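## Task

On the knob box, turn every knob in row A so it points the same way as the matching knob in row C. Row A is the row closest to the box side that has the socket. All other knobs must still point at the marks they point at now when the job ends. The knobs must stay in their settings without the robot holding them.

## Robot and tools

Robot: two simulated arms, left_arm and right_arm, each ending in a two-finger gripper with a wrist camera (cam_left_wrist and cam_right_wrist, both 896x504). The gripper's fingers extend along its own +z axis and close along its y axis. The reported end_effector_position is the point between the finger pads, roughly 1 cm short of the fingertips.

Frame: one scene frame shared by both arms. Its origin is on the table surface midway between the arms. +x points out over the table, +z points up, and left_arm sits on the +y side. The arm names do not tell you which side of an image something is on. Printed hand positions can be slightly wrong, more so when an arm reaches far, and motions tend to finish a centimetre or more off, usually low.

The 16-number row: every motion command uses one flat list of 16 numbers covering both arms, even if only one arm should move. Order: x, y, z, qw, qx, qy, qz, opening for left_arm, then the same eight for right_arm. x, y, z are an absolute target position in metres in the scene frame; qw, qx, qy, qz are an absolute target orientation quaternion, w first. Opening runs from -1 (closed) to +1 (fully open, 0.094 m); it is a target, not a change. A target more than 0.6 m from the arm's last reported position along any of its gripper's axes is refused and nothing is sent. To hold an orientation steady, repeat the same quaternion you chose, not the slightly drifted one from the latest result. An arm that should stay still must be given its whole last reported pose and its intended opening in every call.

Tools:
- execute_actions, argument actions (a list of at most one item) plus optional pictures (boolean). An empty list just reports the state. An item with rows (1 to 15 rows of 16 numbers) and steps (up to 15, default 15) plays one row per control step of 1/30 s, repeating the last row if rows run short. An item with only steps (up to 300) is a wait counted from the previous result, including the time you spent replying. Each step the commanded pose is clipped to within 70 mm and 16 degrees of the measured pose, so a distant target needs several calls; after the last step the arm continues only to its last clipped pose.
- move, arguments target (one 16-number row, absolute poses as above) and speed (m/s, 0.002 to 0.5, default 0.25; rotation up to twice that in rad/s). Both grippers travel in straight lines that finish together, lasting 0.5 to 10 s; longer paths are cut off at 10 s. Openings are sent when the move begins. Paths ignore obstacles and the other arm, grippers lag and may overshoot the speed, especially near full stretch. Faster moves and targets set deeper past a contact press harder.
- wait, argument seconds (0 to 10): lets the simulation run with no new command.
- zoom_image, arguments camera (cam_left_wrist or cam_right_wrist) and region [x0, y0, x1, y1] in pixels of that camera's latest image, top-left origin, at most 504x504: a closer look.
- finished_scene, argument scene (the number of the current scene): ends and grades it, cannot be undone. Replying without any tool call ends everything.

Reading results: the state line shows each gripper's position and quaternion. grip_measured is the finger opening on the command scale (the last value in Joint positions is the opening in metres); readings may be off by about 1 mm. To hold something, command about 0.03 below grip_measured; less grips more lightly. A move result adds a move: line with its ending (done, off_target, moving, held, fault) and the limits that acted, plus each gripper's distance from its target. limits=paced means the sent pose was clipped; limits=held means a check blocked some steps, after which the arm may jump fast. A pose unreachable line or HELD marks steps where the clearance check changed or blocked what you sent. A Hand target line shows where the controller is currently driving each gripper. FAULT lines report an arm stop.

Joint ranges (rad), base to gripper: waist -2.880 to 2.880, shoulder 0.000 to 3.142, elbow 0.000 to 3.019, wrist pitch -1.693 to 1.571, wrist yaw -1.571 to 1.571, wrist roll -2.094 to 2.094. Elbows stop just before straight.



Avoid: knocking anything off the table, letting the arms collide or push on each other, hard impacts, slips and drops, and pressing hard into the box. Holding loads heats motors; a MOTOR HOT line appears from 85 °C, and at 100 °C that arm goes limp and drops (OVER-TEMPERATURE FAULT). Do not disturb knobs outside the target row, and release each knob so it stays set on its own.

Each tool is called after "Emit:" as a command line: name --argument value for each argument, lists and objects as JSON in quotes; but a table of rows of numbers goes row by row, as --pt "numbers of a row", without its own name.

## Session

I'll start by looking at the current state.

Emit:
execute_actions --actions '[]'

Scene clock: 0.00 s of 8400.00 s.
left_arm: end_effector_position=(+0.2709, +0.1924, +0.1342) grip_measured=+1.000 end_effector_quat_wxyz=(+0.024, +0.889, +0.458, +0.005) | right_arm: end_effector_position=(+0.4803, -0.5391, +0.3266) grip_measured=+1.000 end_effector_quat_wxyz=(+0.112, +0.749, +0.653, +0.016)
Joint positions: left_arm=[-0.034  0.97   0.701 -1.264  0.031  1.977  0.094] | right_arm=[-0.275  1.605  1.762 -1.521  0.093  1.408  0.094]
Joint velocities: left_arm=[-0.005 -0.015 -0.022  0.007  0.037  0.022  0.   ] | right_arm=[-0.024 -0.005 -0.002 -0.002 -0.081  0.081  0.   ]
Hand target (left_arm): +0.280, +0.190, +0.145; +0.034, +0.889, +0.457, +0.016
Hand target (right_arm): +0.485, -0.540, +0.337; +0.123, +0.748, +0.652, +0.022

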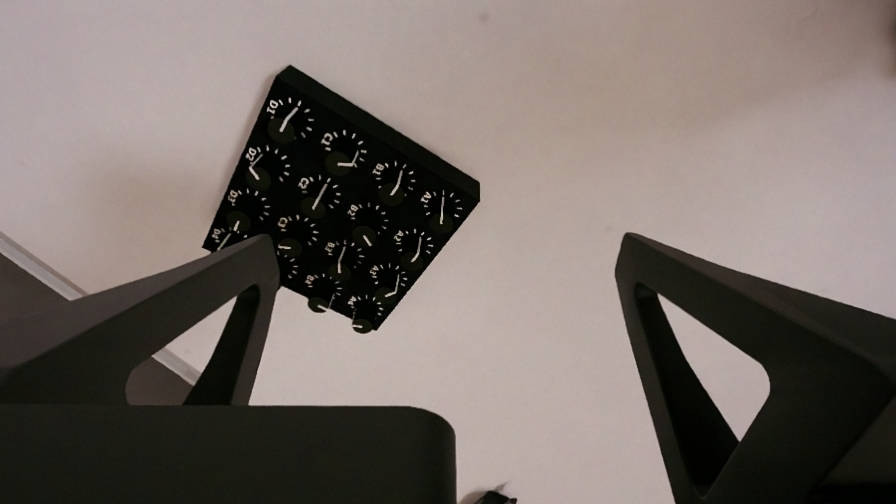

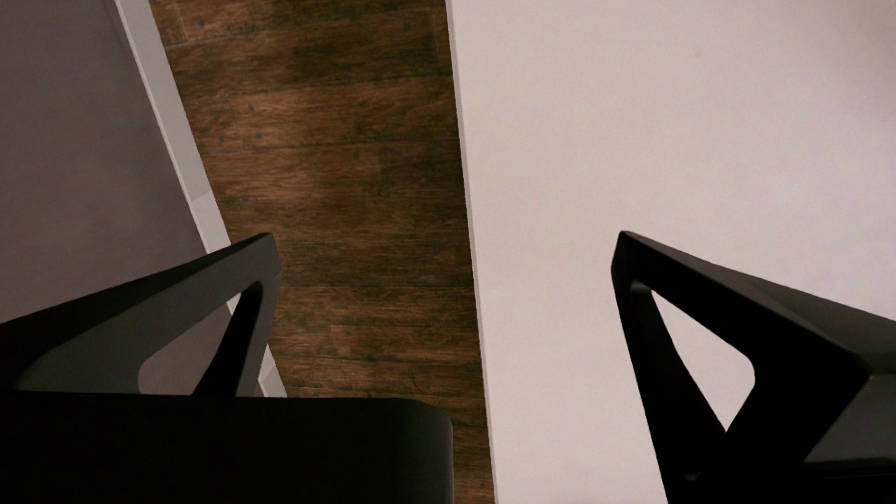

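Emit:
zoom_image --camera "cam_left_wrist" --region '[180, 50, 500, 350]'

Region (180, 50, 500, 350) of cam_left_wrist's 896x504 image, scaled by 1.575, with more detail than that image has; it fills the top 472 rows of this view, and the rest is white.

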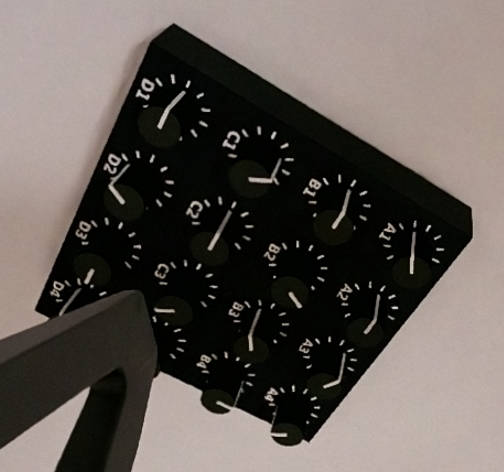

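Emit:
zoom_image --camera "cam_left_wrist" --region '[330, 150, 500, 340]'

Emit:
zoom_image --camera "cam_left_wrist" --region '[200, 60, 400, 290]'

Region (330, 150, 500, 340) of cam_left_wrist's 896x504 image, scaled by 2.653, with more detail than that image has; it fills the left 451 columns of this view, and the rest is white.

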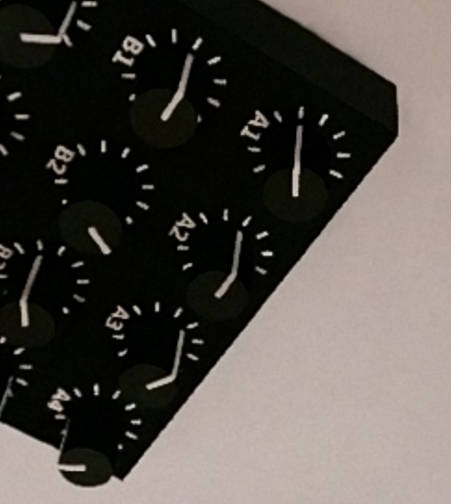

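Region (200, 60, 400, 290) of cam_left_wrist's 896x504 image, scaled by 2.191, with more detail than that image has; it fills the left 438 columns of this view, and the rest is white.

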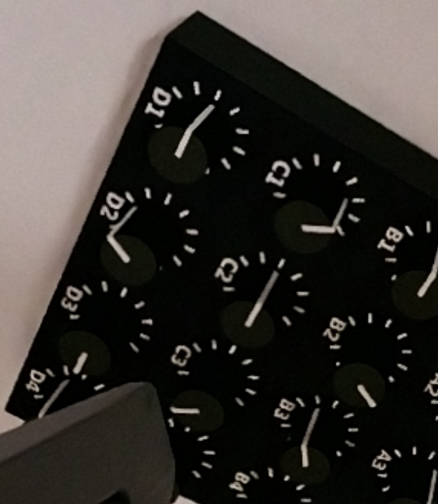

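Emit:
zoom_image --camera "cam_right_wrist" --region '[560, 200, 896, 504]'

Region (560, 200, 896, 504) of cam_right_wrist's 896x504 image, scaled by 1.500, with more detail than that image has; it fills the top 456 rows of this view, and the rest is white.

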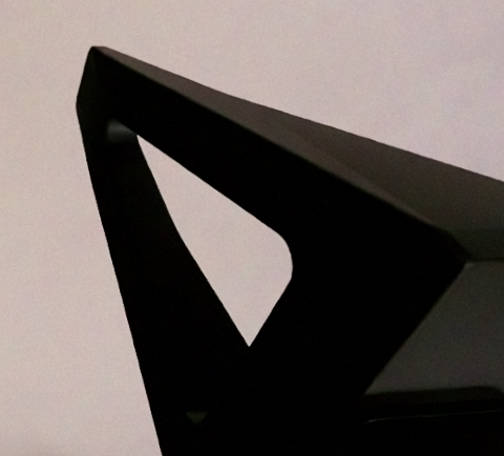

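Emit:
move --target '[0.349, 0.198, 0.105, 0.2955, -0.1767, 0.9371, 0.0557, 1.0, 0.32, -0.49, 0.24, 0.112, 0.749, 0.653, 0.016, 1.0]' --speed 0.4

Scene clock: 123.93 s of 8400.00 s.
left_arm: end_effector_position=(+0.3394, +0.2035, +0.0964) grip_measured=+1.000 end_effector_quat_wxyz=(+0.284, -0.170, +0.942, +0.061) | right_arm: end_effector_position=(+0.3163, -0.4904, +0.2378) grip_measured=+1.000 end_effector_quat_wxyz=(+0.103, +0.749, +0.654, +0.010)
Joint positions: left_arm=[-0.184  0.948  0.481 -0.649 -0.391 -0.628  0.094] | right_arm=[-0.275  1.161  1.092 -1.318  0.093  1.408  0.094]
Joint velocities: left_arm=[-0.005 -0.024 -0.012 -0.012  0.007 -0.007  0.   ] | right_arm=[-0.015 -0.015  0.002  0.012  0.022  0.007  0.   ]
Hand target (left_arm): +0.348, +0.197, +0.106; +0.296, -0.177, +0.937, +0.052
Hand target (right_arm): +0.319, -0.489, +0.241; +0.112, +0.749, +0.653, +0.016
Off the commanded pose (left_arm): 0.014 m, 2 deg.
Off the commanded pose (right_arm): 0.004 m, 1 deg.
After step 90, 117.00 s passed at rest.
move: off_target (left_arm)

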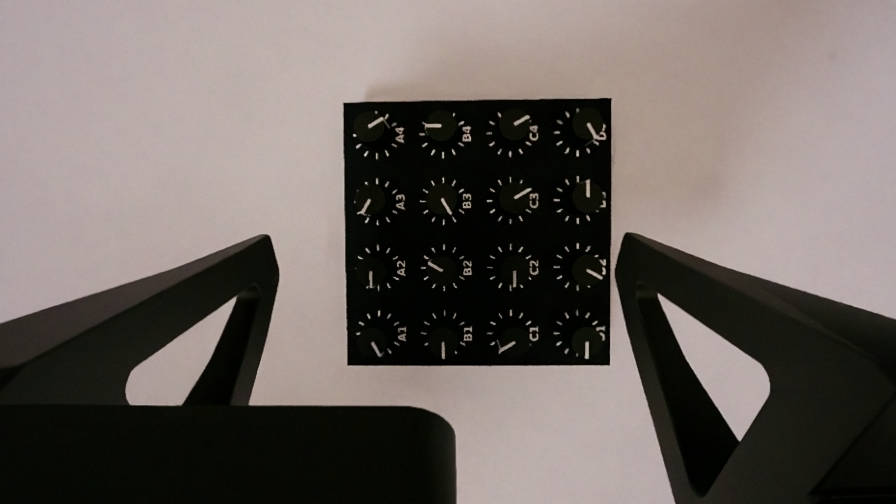

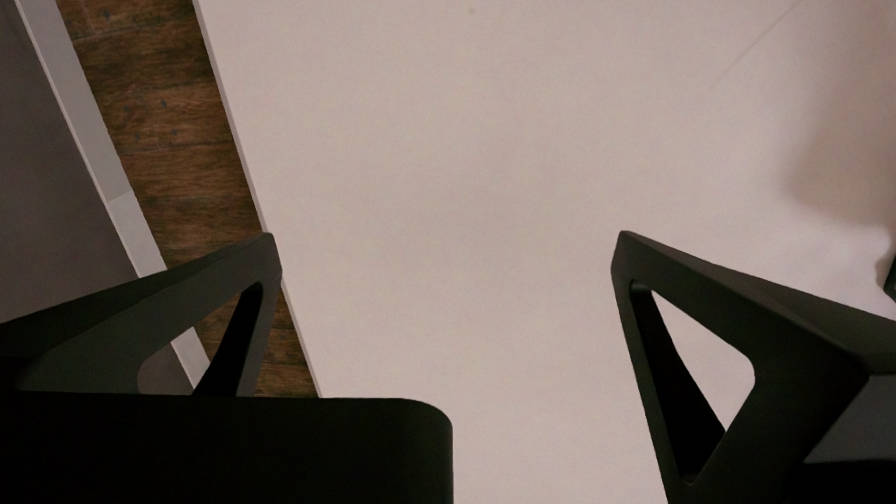

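Excellent top-down view. Let me zoom in.

Emit:
zoom_image --camera "cam_left_wrist" --region '[335, 90, 620, 375]'

Emit:
zoom_image --camera "cam_left_wrist" --region '[335, 90, 555, 235]'

Emit:
zoom_image --camera "cam_left_wrist" --region '[335, 230, 555, 375]'

Region (335, 90, 620, 375) of cam_left_wrist's 896x504 image, scaled by 1.768, with more detail than that image has.

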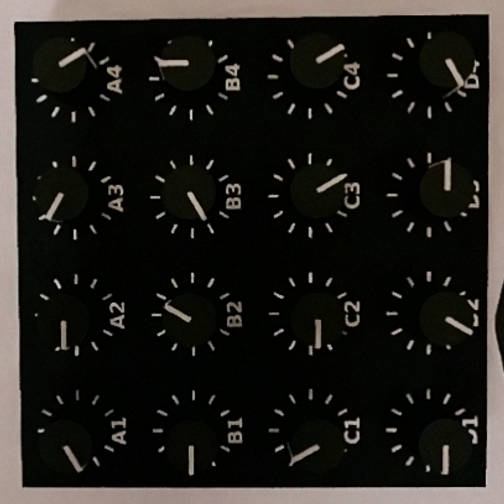

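Region (335, 90, 555, 235) of cam_left_wrist's 896x504 image, scaled by 2.291, with more detail than that image has; it fills the top 332 rows of this view, and the rest is white.

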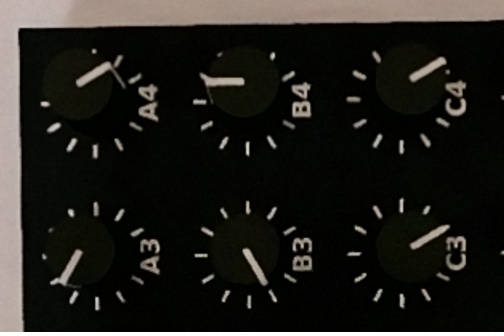

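Region (335, 230, 555, 375) of cam_left_wrist's 896x504 image, scaled by 2.291, with more detail than that image has; it fills the top 332 rows of this view, and the rest is white.

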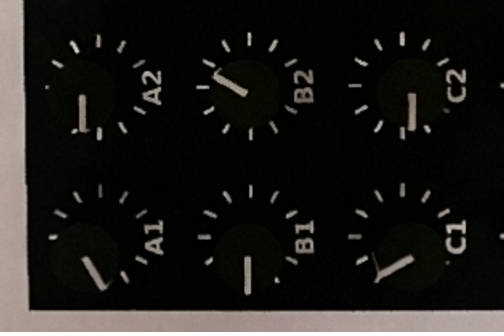

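Emit:
move --target '[0.306, 0.218, 0.082, 0.0, -0.5468, 0.8372, 0.0, -0.49, 0.32, -0.49, 0.24, 0.112, 0.749, 0.653, 0.016, 1.0]' --speed 0.3

Scene clock: 213.37 s of 8400.00 s.
left_arm: end_effector_position=(+0.2849, +0.2204, +0.0643) grip_measured=-0.489 end_effector_quat_wxyz=(-0.014, -0.536, +0.844, +0.017) | right_arm: end_effector_position=(+0.3173, -0.4907, +0.2379) grip_measured=+1.000 end_effector_quat_wxyz=(+0.104, +0.749, +0.654, +0.011)
Joint positions: left_arm=[ 0.06   1.158  0.623 -1.079 -0.008 -1.251  0.024] | right_arm=[-0.275  1.161  1.092 -1.313  0.093  1.408  0.094]
Joint velocities: left_arm=[-0.005 -0.005  0.017 -0.012 -0.022  0.022 -0.001] | right_arm=[-0.005  0.005  0.012  0.012  0.051 -0.007  0.   ]
Hand target (left_arm): +0.306, +0.219, +0.081; +0.001, -0.547, +0.837, +0.003
Hand target (right_arm): +0.320, -0.490, +0.240; +0.112, +0.749, +0.653, +0.016
Off the commanded pose (left_arm): 0.028 m, 3 deg.
Off the commanded pose (right_arm): 0.003 m, 1 deg.
After step 90, 84.30 s passed at rest.
move: off_target (left_arm)

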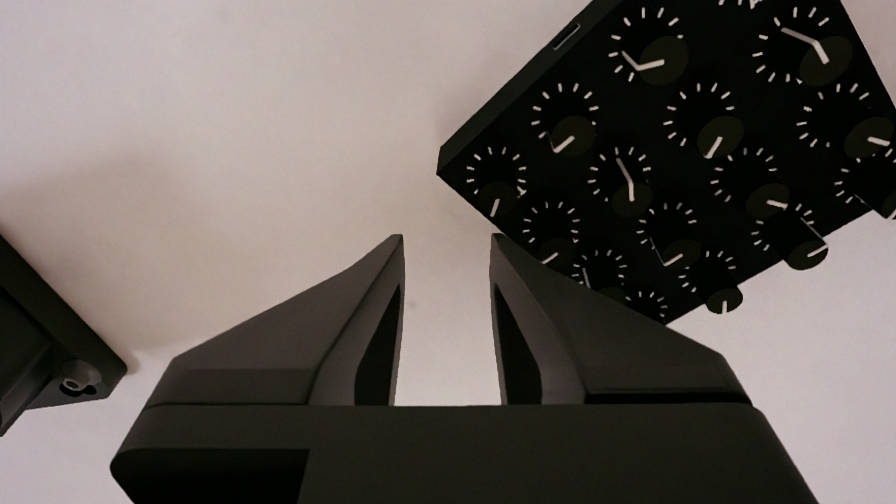

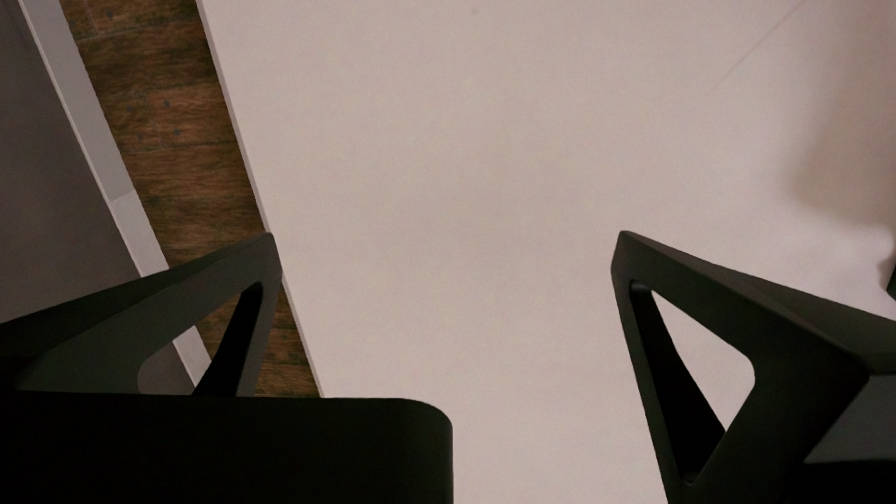

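Emit:
zoom_image --camera "cam_left_wrist" --region '[380, 100, 620, 300]'

Region (380, 100, 620, 300) of cam_left_wrist's 896x504 image, scaled by 2.100, with more detail than that image has.

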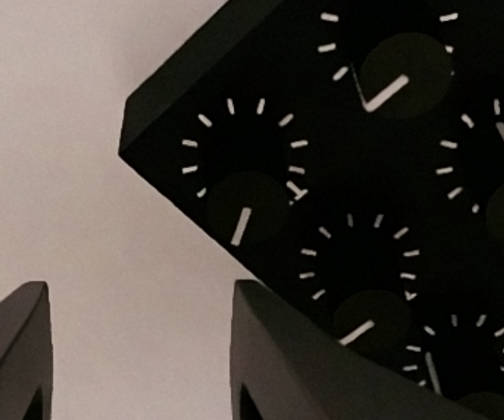

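Emit:
move --target '[0.313, 0.2195, 0.103, 0.0115, -0.5468, 0.8372, -0.0097, -0.49, 0.32, -0.49, 0.24, 0.112, 0.749, 0.653, 0.016, 1.0]' --speed 0.1

Emit:
move --target '[0.311, 0.2195, 0.072, 0.0115, -0.5468, 0.8372, -0.0097, -0.49, 0.32, -0.49, 0.24, 0.112, 0.749, 0.653, 0.016, 1.0]' --speed 0.05

Scene clock: 312.47 s of 8400.00 s.
left_arm: end_effector_position=(+0.2940, +0.2195, +0.0842) grip_measured=-0.489 end_effector_quat_wxyz=(-0.007, -0.540, +0.842, +0.006) | right_arm: end_effector_position=(+0.3173, -0.4907, +0.2379) grip_measured=+1.000 end_effector_quat_wxyz=(+0.104, +0.749, +0.654, +0.011)
Joint positions: left_arm=[ 0.065  1.133  0.665 -1.121 -0.001 -1.254  0.024] | right_arm=[-0.275  1.161  1.092 -1.313  0.093  1.408  0.094]
Joint velocities: left_arm=[-0.005 -0.015  0.002 -0.007 -0.051  0.007 -0.   ] | right_arm=[-0.005 -0.015 -0.007  0.007  0.007 -0.007  0.   ]
Hand target (left_arm): +0.312, +0.220, +0.103; +0.011, -0.547, +0.837, -0.010
Hand target (right_arm): +0.320, -0.490, +0.240; +0.112, +0.749, +0.653, +0.016
Off the commanded pose (left_arm): 0.027 m, 3 deg.
Off the commanded pose (right_arm): 0.003 m, 1 deg.
After step 90, 95.23 s passed at rest.
move: off_target (left_arm)

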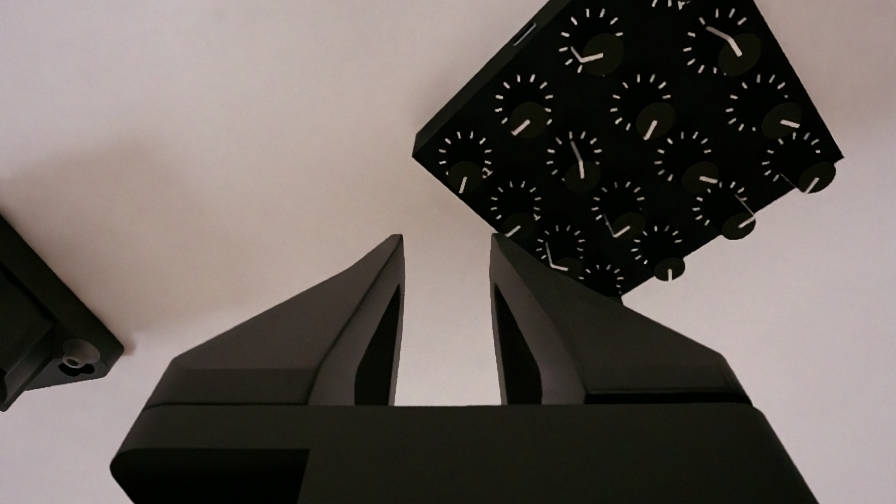

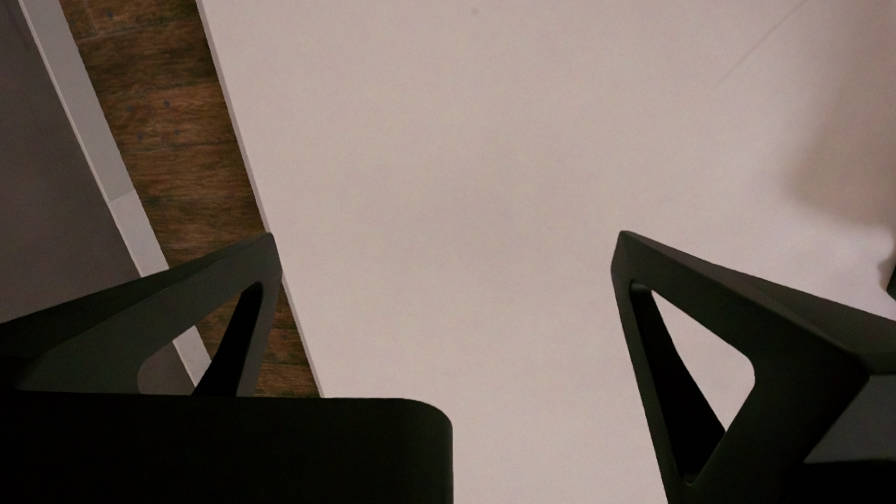

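Scene clock: 313.27 s of 8400.00 s.
left_arm: end_effector_position=(+0.3102, +0.2177, +0.0747) grip_measured=-0.489 end_effector_quat_wxyz=(+0.011, -0.540, +0.842, -0.009) | right_arm: end_effector_position=(+0.3173, -0.4907, +0.2379) grip_measured=+1.000 end_effector_quat_wxyz=(+0.104, +0.749, +0.654, +0.011)
Joint positions: left_arm=[ 0.065  1.164  0.659 -1.037 -0.001 -1.254  0.024] | right_arm=[-0.275  1.161  1.092 -1.313  0.093  1.408  0.094]
Joint velocities: left_arm=[-0.015 -0.015 -0.017  0.007 -0.037 -0.037 -0.   ] | right_arm=[-0.015 -0.015  0.007  0.012 -0.007  0.007  0.   ]
Hand target (left_arm): +0.311, +0.220, +0.072; +0.011, -0.547, +0.837, -0.010
Hand target (right_arm): +0.320, -0.490, +0.240; +0.112, +0.749, +0.653, +0.016
Off the commanded pose (left_arm): 0.003 m, 1 deg.
Off the commanded pose (right_arm): 0.003 m, 1 deg.
move: done

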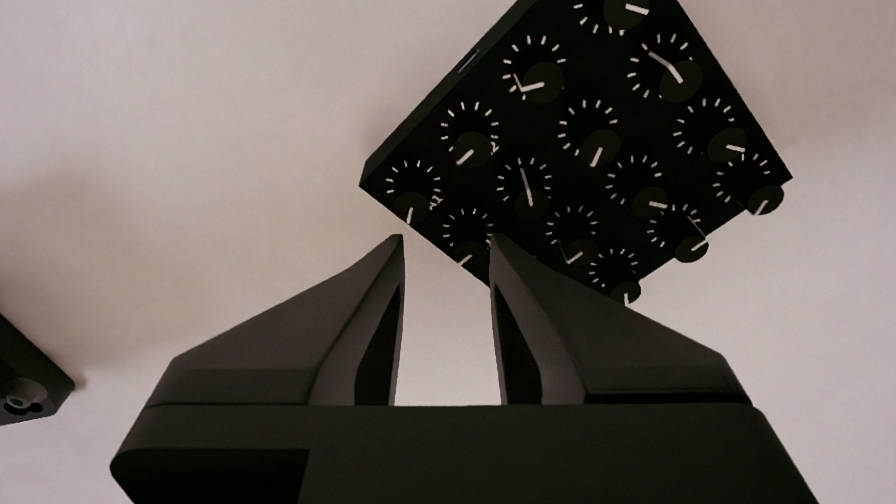

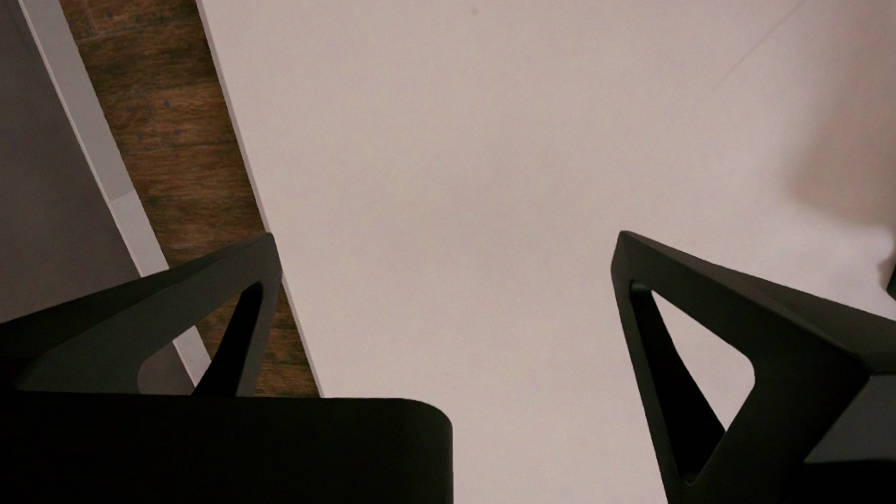

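Emit:
move --target '[0.3015, 0.2232, 0.056, 0.0, -0.5468, 0.8372, 0.0, -0.49, 0.32, -0.49, 0.24, 0.112, 0.749, 0.653, 0.016, 1.0]' --speed 0.04

Scene clock: 321.43 s of 8400.00 s.
left_arm: end_effector_position=(+0.3007, +0.2211, +0.0584) grip_measured=-0.489 end_effector_quat_wxyz=(-0.000, -0.544, +0.839, +0.001) | right_arm: end_effector_position=(+0.3173, -0.4907, +0.2379) grip_measured=+1.000 end_effector_quat_wxyz=(+0.104, +0.749, +0.654, +0.011)
Joint positions: left_arm=[ 0.074  1.185  0.626 -1.013 -0.001 -1.254  0.024] | right_arm=[-0.275  1.161  1.092 -1.313  0.093  1.408  0.094]
Joint velocities: left_arm=[-0.005 -0.005 -0.002  0.012  0.037  0.007 -0.001] | right_arm=[ 0.005 -0.005  0.002 -0.007 -0.022 -0.022  0.   ]
Hand target (left_arm): +0.301, +0.223, +0.056; +0.000, -0.547, +0.837, +0.000
Hand target (right_arm): +0.320, -0.490, +0.240; +0.112, +0.749, +0.653, +0.016
Off the commanded pose (left_arm): 0.003 m, 0 deg.
Off the commanded pose (right_arm): 0.003 m, 1 deg.
After step 90, 4.33 s passed at rest.
move: done

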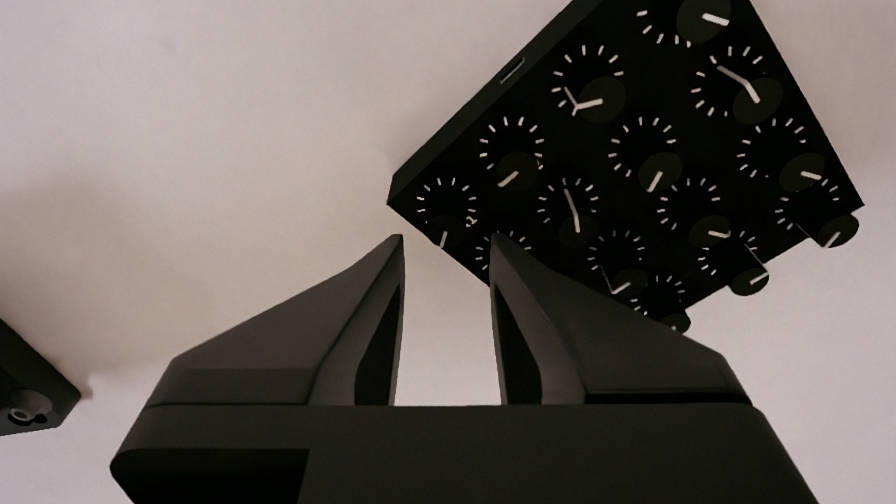

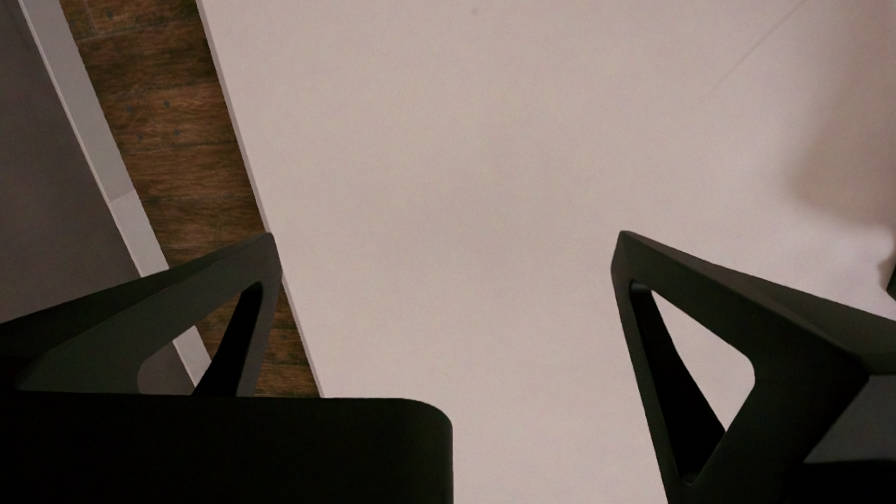

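Emit:
zoom_image --camera "cam_left_wrist" --region '[370, 140, 610, 320]'

Region (370, 140, 610, 320) of cam_left_wrist's 896x504 image, scaled by 2.100, with more detail than that image has; it fills the top 378 rows of this view, and the rest is white.

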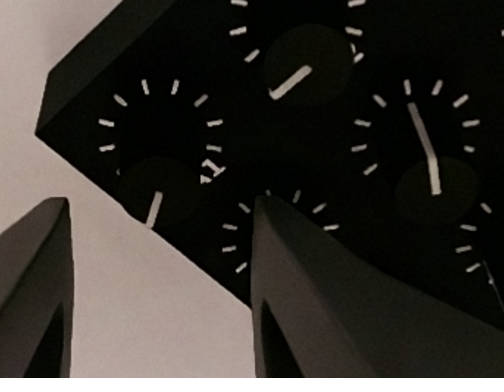

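Emit:
move --target '[0.3018, 0.2245, 0.040, 0.0, -0.5468, 0.8372, 0.0, -0.49, 0.32, -0.49, 0.24, 0.112, 0.749, 0.653, 0.016, 1.0]' --speed 0.03

Scene clock: 355.80 s of 8400.00 s.
left_arm: end_effector_position=(+0.3017, +0.2222, +0.0427) grip_measured=-0.489 end_effector_quat_wxyz=(+0.000, -0.546, +0.838, +0.000) | right_arm: end_effector_position=(+0.3173, -0.4907, +0.2379) grip_measured=+1.000 end_effector_quat_wxyz=(+0.104, +0.749, +0.654, +0.011)
Joint positions: left_arm=[ 0.079  1.219  0.602 -0.954 -0.001 -1.254  0.024] | right_arm=[-0.275  1.161  1.092 -1.313  0.093  1.408  0.094]
Joint velocities: left_arm=[-0.015 -0.005 -0.002  0.002 -0.007  0.081  0.001] | right_arm=[-0.015  0.015 -0.002  0.007 -0.081 -0.051  0.   ]
Hand target (left_arm): +0.302, +0.224, +0.040; +0.000, -0.547, +0.837, -0.000
Hand target (right_arm): +0.320, -0.490, +0.240; +0.112, +0.749, +0.653, +0.016
Off the commanded pose (left_arm): 0.004 m, 0 deg.
Off the commanded pose (right_arm): 0.003 m, 1 deg.
After step 90, 30.47 s passed at rest.
move: done

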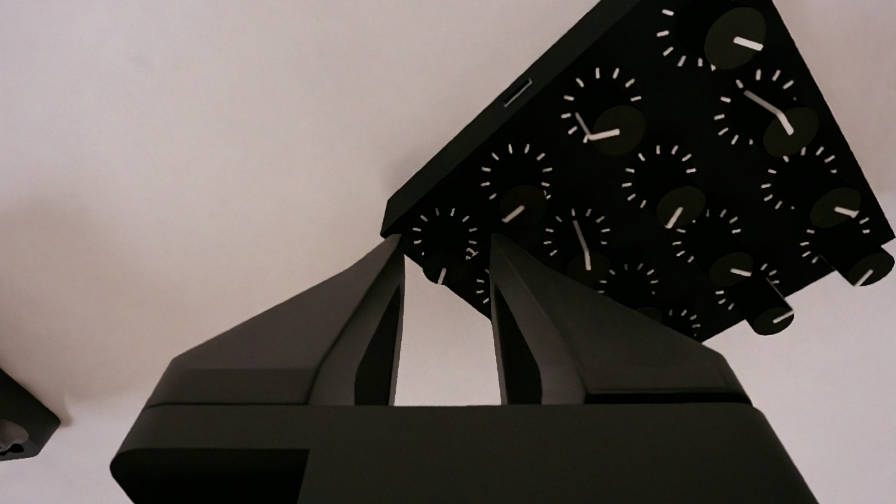

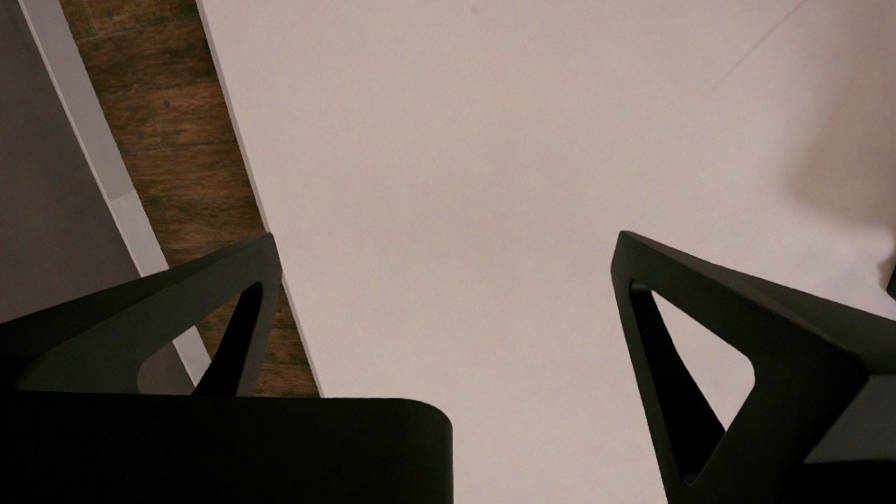

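Emit:
zoom_image --camera "cam_left_wrist" --region '[370, 160, 610, 340]'

Region (370, 160, 610, 340) of cam_left_wrist's 896x504 image, scaled by 2.100, with more detail than that image has; it fills the top 378 rows of this view, and the rest is white.

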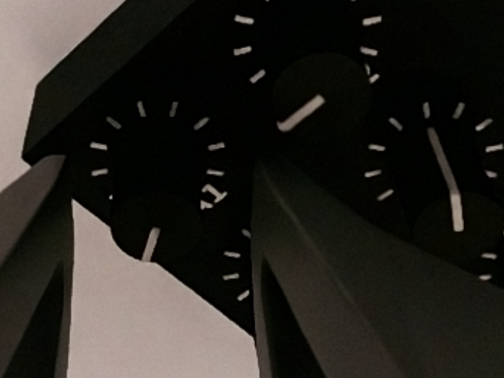

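Emit:
move --target '[0.3010, 0.2247, 0.0378, 0.0, -0.5468, 0.8372, 0.0, -0.68, 0.32, -0.49, 0.24, 0.112, 0.749, 0.653, 0.016, 1.0]' --speed 0.02

Scene clock: 372.00 s of 8400.00 s.
left_arm: end_effector_position=(+0.3007, +0.2224, +0.0408) grip_measured=-0.679 end_effector_quat_wxyz=(+0.000, -0.546, +0.838, +0.000) | right_arm: end_effector_position=(+0.3173, -0.4907, +0.2379) grip_measured=+1.000 end_effector_quat_wxyz=(+0.104, +0.749, +0.654, +0.011)
Joint positions: left_arm=[ 0.079  1.219  0.597 -0.948 -0.001 -1.254  0.015] | right_arm=[-0.275  1.161  1.092 -1.313  0.093  1.408  0.094]
Joint velocities: left_arm=[ 0.005  0.005 -0.012 -0.002  0.022 -0.037 -0.001] | right_arm=[-0.015  0.015  0.002  0.007  0.022  0.007  0.   ]
Hand target (left_arm): +0.301, +0.225, +0.038; -0.000, -0.547, +0.837, +0.000
Hand target (right_arm): +0.320, -0.490, +0.240; +0.112, +0.749, +0.653, +0.016
Off the commanded pose (left_arm): 0.004 m, 0 deg.
Off the commanded pose (right_arm): 0.003 m, 1 deg.
After step 90, 12.43 s passed at rest.
move: done

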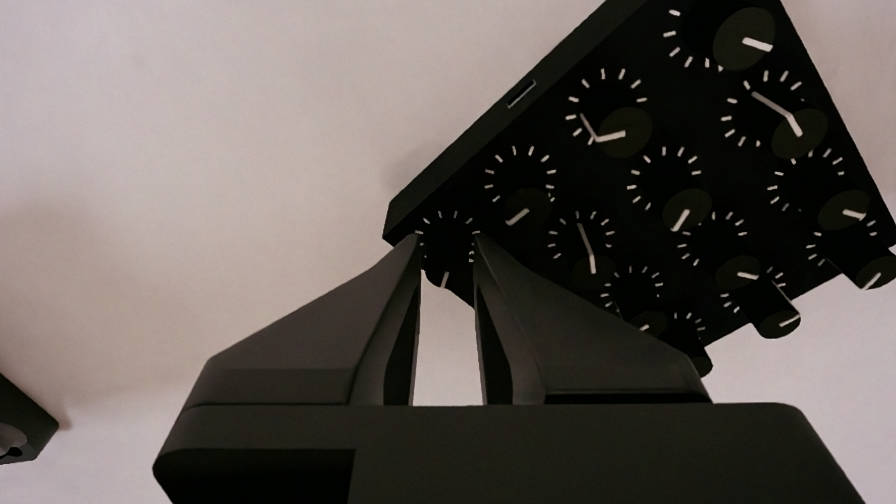

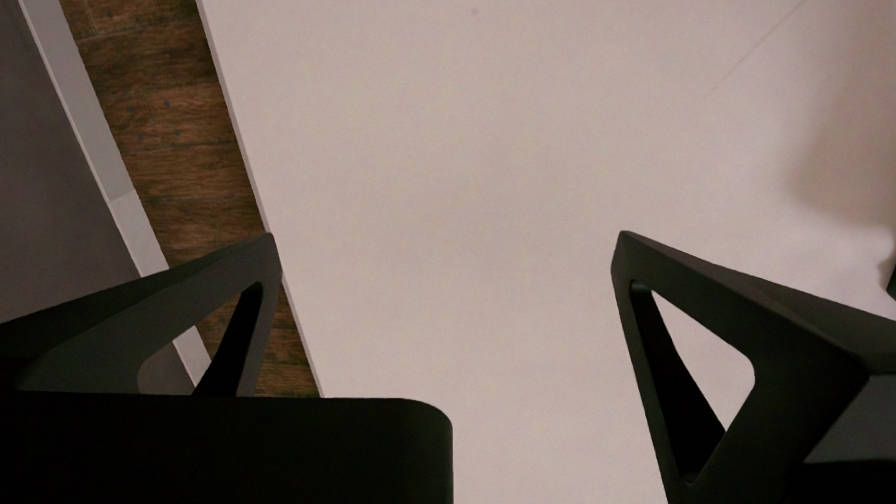

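Emit:
execute_actions --actions '[{"rows": [[0.3007,0.2224,0.0408,0.0,-0.546,0.838,0.0,-0.70,0.32,-0.49,0.24,0.112,0.749,0.653,0.016,1.0],[0.3007,0.2224,0.0408,0.0,-0.546,0.838,0.0,-0.71,0.32,-0.49,0.24,0.112,0.749,0.653,0.016,1.0],[0.3007,0.2224,0.0408,0.0,-0.546,0.838,0.0,-0.72,0.32,-0.49,0.24,0.112,0.749,0.653,0.016,1.0],[0.3007,0.2224,0.0408,0.0,-0.546,0.838,0.0,-0.73,0.32,-0.49,0.24,0.112,0.749,0.653,0.016,1.0],[0.3007,0.2224,0.0408,0.0,-0.546,0.838,0.0,-0.74,0.32,-0.49,0.24,0.112,0.749,0.653,0.016,1.0],[0.3007,0.2224,0.0408,0.0,-0.546,0.838,0.0,-0.75,0.32,-0.49,0.24,0.112,0.749,0.653,0.016,1.0],[0.3007,0.2224,0.0408,0.0,-0.546,0.838,0.0,-0.76,0.32,-0.49,0.24,0.112,0.749,0.653,0.016,1.0]], "steps": 15}]'

Scene clock: 386.63 s of 8400.00 s.
left_arm: end_effector_position=(+0.3008, +0.2224, +0.0408) grip_measured=-0.756 end_effector_quat_wxyz=(+0.001, -0.546, +0.838, +0.000) | right_arm: end_effector_position=(+0.3173, -0.4907, +0.2379) grip_measured=+1.000 end_effector_quat_wxyz=(+0.104, +0.749, +0.654, +0.011)
Joint positions: left_arm=[ 0.079  1.219  0.597 -0.947 -0.001 -1.254  0.011] | right_arm=[-0.275  1.161  1.092 -1.313  0.093  1.408  0.094]
Joint velocities: left_arm=[-0.005  0.015 -0.002 -0.007 -0.037  0.037  0.001] | right_arm=[-0.015 -0.005 -0.002 -0.002 -0.022  0.081  0.   ]
Hand target (left_arm): +0.301, +0.222, +0.041; +0.000, -0.546, +0.838, -0.000
Hand target (right_arm): +0.320, -0.490, +0.240; +0.112, +0.749, +0.653, +0.016
Off the commanded pose (left_arm): 0.000 m, 0 deg.
Off the commanded pose (right_arm): 0.003 m, 1 deg.
Steps of this call (steps 1 to 90: nothing new was sent; then 11.13 s passed at rest; steps 91 to 105: all 15 steps of this action). Readings (end_effector_position):
91: left_arm (+0.3008, +0.2224, +0.0408) | right_arm (+0.3173, -0.4907, +0.2379)
92: left_arm (+0.3008, +0.2224, +0.0408) | right_arm (+0.3173, -0.4907, +0.2379)
94: left_arm (+0.3008, +0.2224, +0.0408) | right_arm (+0.3173, -0.4907, +0.2379)
98: left_arm (+0.3008, +0.2224, +0.0408) | right_arm (+0.3173, -0.4907, +0.2379)
105: the state above

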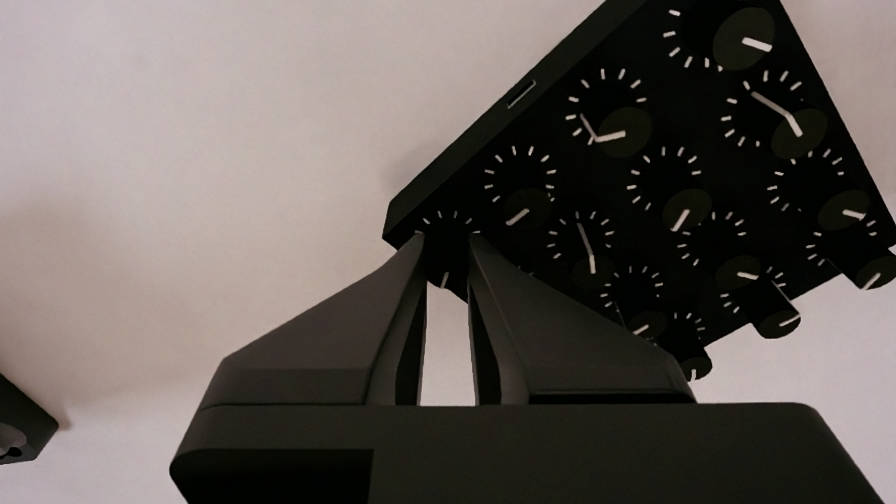

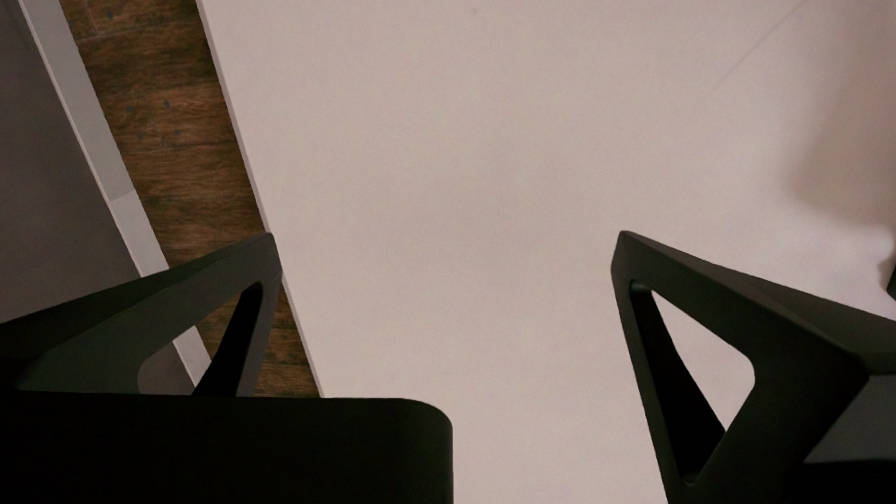

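Emit:
move --target '[0.3007, 0.2224, 0.0408, 0.0, 0.2190, 0.9757, 0.0, -0.78, 0.32, -0.49, 0.24, 0.112, 0.749, 0.653, 0.016, 1.0]' --speed 0.3

Scene clock: 398.30 s of 8400.00 s.
left_arm: end_effector_position=(+0.3008, +0.2226, +0.0408) grip_measured=-0.772 end_effector_quat_wxyz=(+0.000, +0.208, +0.978, +0.001) | right_arm: end_effector_position=(+0.3173, -0.4907, +0.2379) grip_measured=+1.000 end_effector_quat_wxyz=(+0.104, +0.749, +0.654, +0.011)
Joint positions: left_arm=[ 0.079  1.219  0.597 -0.947 -0.002  0.32   0.011] | right_arm=[-0.275  1.161  1.092 -1.313  0.093  1.408  0.094]
Joint velocities: left_arm=[-0.005 -0.005  0.007 -0.002 -0.037 -0.081  0.   ] | right_arm=[ 0.005  0.015  0.007 -0.012 -0.037 -0.022  0.   ]
Hand target (left_arm): +0.301, +0.222, +0.041; -0.000, +0.219, +0.976, +0.000
Hand target (right_arm): +0.320, -0.490, +0.240; +0.112, +0.749, +0.653, +0.016
Off the commanded pose (left_arm): 0.000 m, 1 deg.
Off the commanded pose (right_arm): 0.003 m, 1 deg.
After step 90, 5.40 s passed at rest.
move: done

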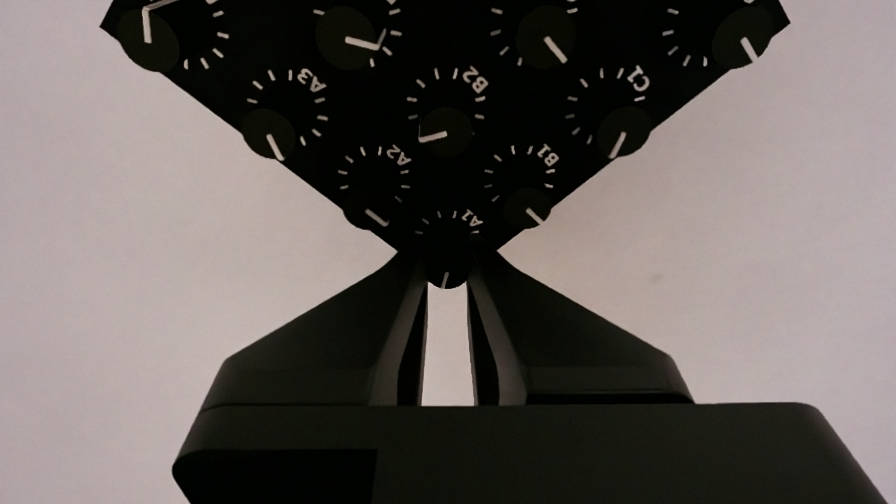

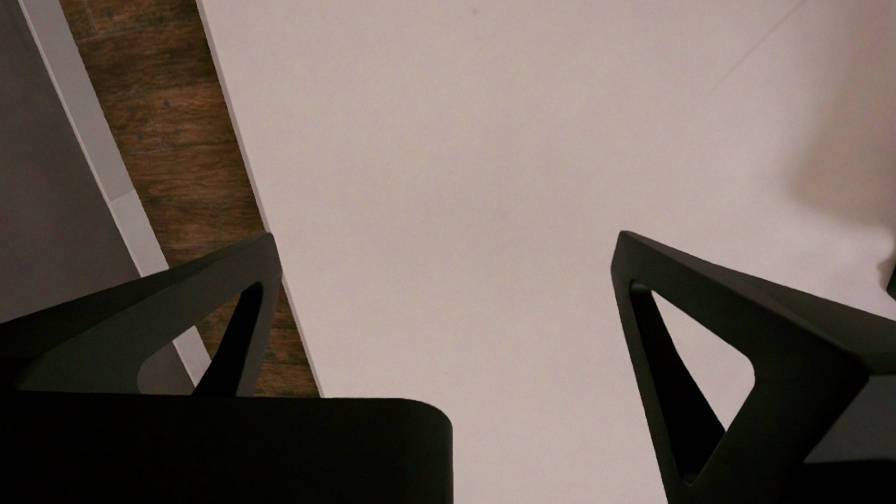

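Emit:
zoom_image --camera "cam_left_wrist" --region '[390, 190, 510, 310]'

Region (390, 190, 510, 310) of cam_left_wrist's 896x504 image, scaled by 4.200, with more detail than that image has.

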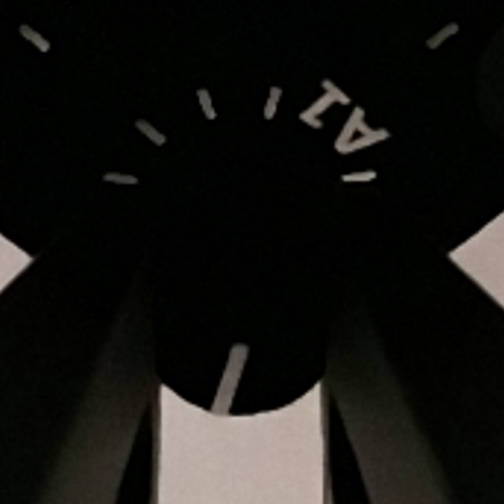

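Emit:
execute_actions --actions '[{"rows": [[0.3008,0.2225,0.0408,0.0,0.208,0.978,0.0,-0.72,0.32,-0.49,0.24,0.112,0.749,0.653,0.016,1.0],[0.3008,0.2225,0.0408,0.0,0.208,0.978,0.0,-0.66,0.32,-0.49,0.24,0.112,0.749,0.653,0.016,1.0],[0.3008,0.2225,0.0408,0.0,0.208,0.978,0.0,-0.60,0.32,-0.49,0.24,0.112,0.749,0.653,0.016,1.0],[0.3008,0.2225,0.0408,0.0,0.208,0.978,0.0,-0.55,0.32,-0.49,0.24,0.112,0.749,0.653,0.016,1.0],[0.3008,0.2225,0.0408,0.0,0.208,0.978,0.0,-0.55,0.32,-0.49,0.24,0.112,0.749,0.653,0.016,1.0],[0.3008,0.2225,0.0420,0.0018,0.208,0.978,0.0002,-0.55,0.32,-0.49,0.24,0.112,0.749,0.653,0.016,1.0],[0.3008,0.2225,0.0440,0.0048,0.208,0.978,0.0005,-0.55,0.32,-0.49,0.24,0.112,0.749,0.653,0.016,1.0],[0.3008,0.2225,0.0465,0.0086,0.208,0.978,0.0010,-0.55,0.32,-0.49,0.24,0.112,0.749,0.653,0.016,1.0],[0.3008,0.2225,0.0490,0.0124,0.208,0.978,0.0014,-0.55,0.32,-0.49,0.24,0.112,0.749,0.653,0.016,1.0],[0.3008,0.2225,0.0515,0.0162,0.208,0.978,0.0018,-0.55,0.32,-0.49,0.24,0.112,0.749,0.653,0.016,1.0],[0.3008,0.2225,0.0540,0.0200,0.208,0.978,0.0022,-0.55,0.32,-0.49,0.24,0.112,0.749,0.653,0.016,1.0],[0.3008,0.2225,0.0565,0.0238,0.208,0.978,0.0026,-0.55,0.32,-0.49,0.24,0.112,0.749,0.653,0.016,1.0],[0.3008,0.2225,0.0590,0.0276,0.208,0.978,0.0031,-0.55,0.32,-0.49,0.24,0.112,0.749,0.653,0.016,1.0],[0.3008,0.2225,0.0610,0.0306,0.208,0.978,0.0034,-0.55,0.32,-0.49,0.24,0.112,0.749,0.653,0.016,1.0],[0.3008,0.2225,0.0620,0.0321,0.208,0.978,0.0036,-0.55,0.32,-0.49,0.24,0.112,0.749,0.653,0.016,1.0]], "steps": 15}]'

Scene clock: 460.40 s of 8400.00 s.
left_arm: end_effector_position=(+0.3031, +0.2223, +0.0564) grip_measured=-0.551 end_effector_quat_wxyz=(+0.026, +0.210, +0.977, +0.004) | right_arm: end_effector_position=(+0.3173, -0.4907, +0.2379) grip_measured=+1.000 end_effector_quat_wxyz=(+0.104, +0.749, +0.654, +0.011)
Joint positions: left_arm=[ 0.079  1.156  0.597 -0.959 -0.002  0.323  0.021] | right_arm=[-0.275  1.161  1.092 -1.313  0.093  1.408  0.094]
Joint velocities: left_arm=[-0.005 -0.347 -0.007 -0.081 -0.037  0.022 -0.   ] | right_arm=[-0.015 -0.005 -0.002  0.017  0.037 -0.066  0.   ]
Hand target (left_arm): +0.301, +0.222, +0.062; +0.032, +0.208, +0.978, +0.003
Hand target (right_arm): +0.320, -0.490, +0.240; +0.112, +0.749, +0.653, +0.016
Off the commanded pose (left_arm): 0.006 m, 1 deg.
Off the commanded pose (right_arm): 0.003 m, 1 deg.
Steps of this call (steps 1 to 90: nothing new was sent; then 58.60 s passed at rest; steps 91 to 105: all 15 steps of this action). Readings (end_effector_position):
91: left_arm (+0.3008, +0.2226, +0.0408) | right_arm (+0.3173, -0.4907, +0.2379)
92: left_arm (+0.3008, +0.2226, +0.0408) | right_arm (+0.3173, -0.4907, +0.2379)
94: left_arm (+0.3008, +0.2226, +0.0408) | right_arm (+0.3173, -0.4907, +0.2379)
98: left_arm (+0.3009, +0.2226, +0.0410) | right_arm (+0.3173, -0.4907, +0.2379)
105: the state above

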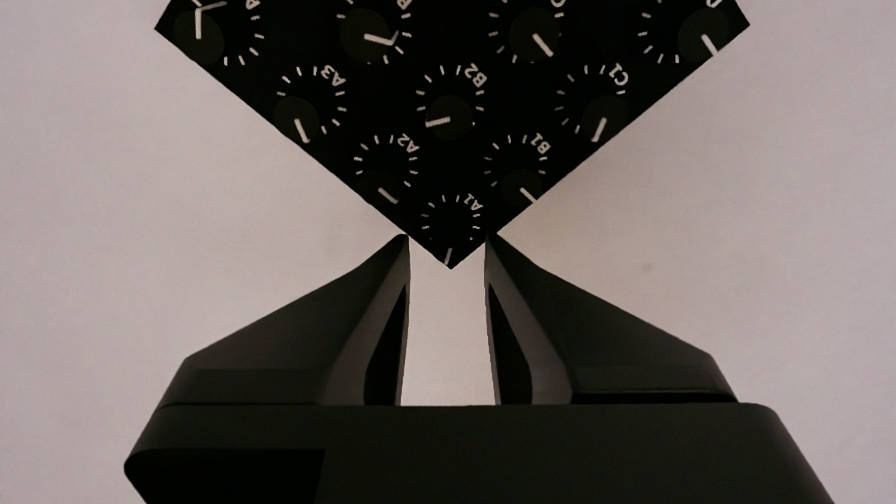

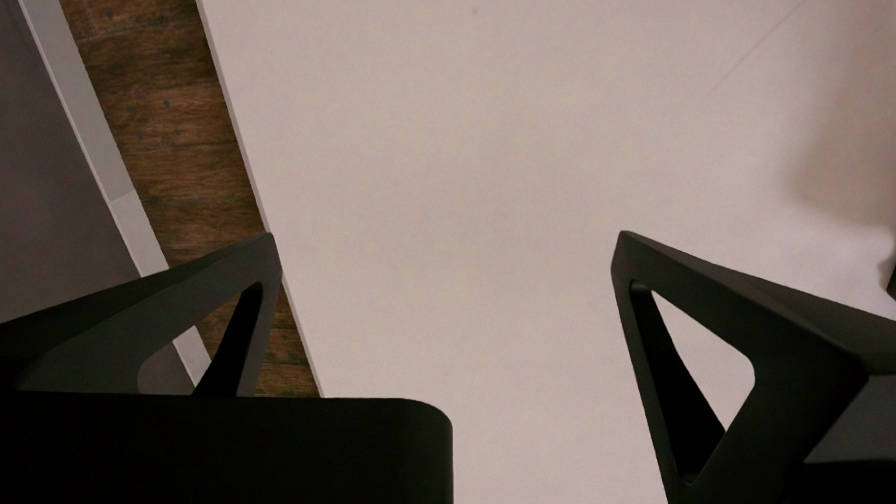

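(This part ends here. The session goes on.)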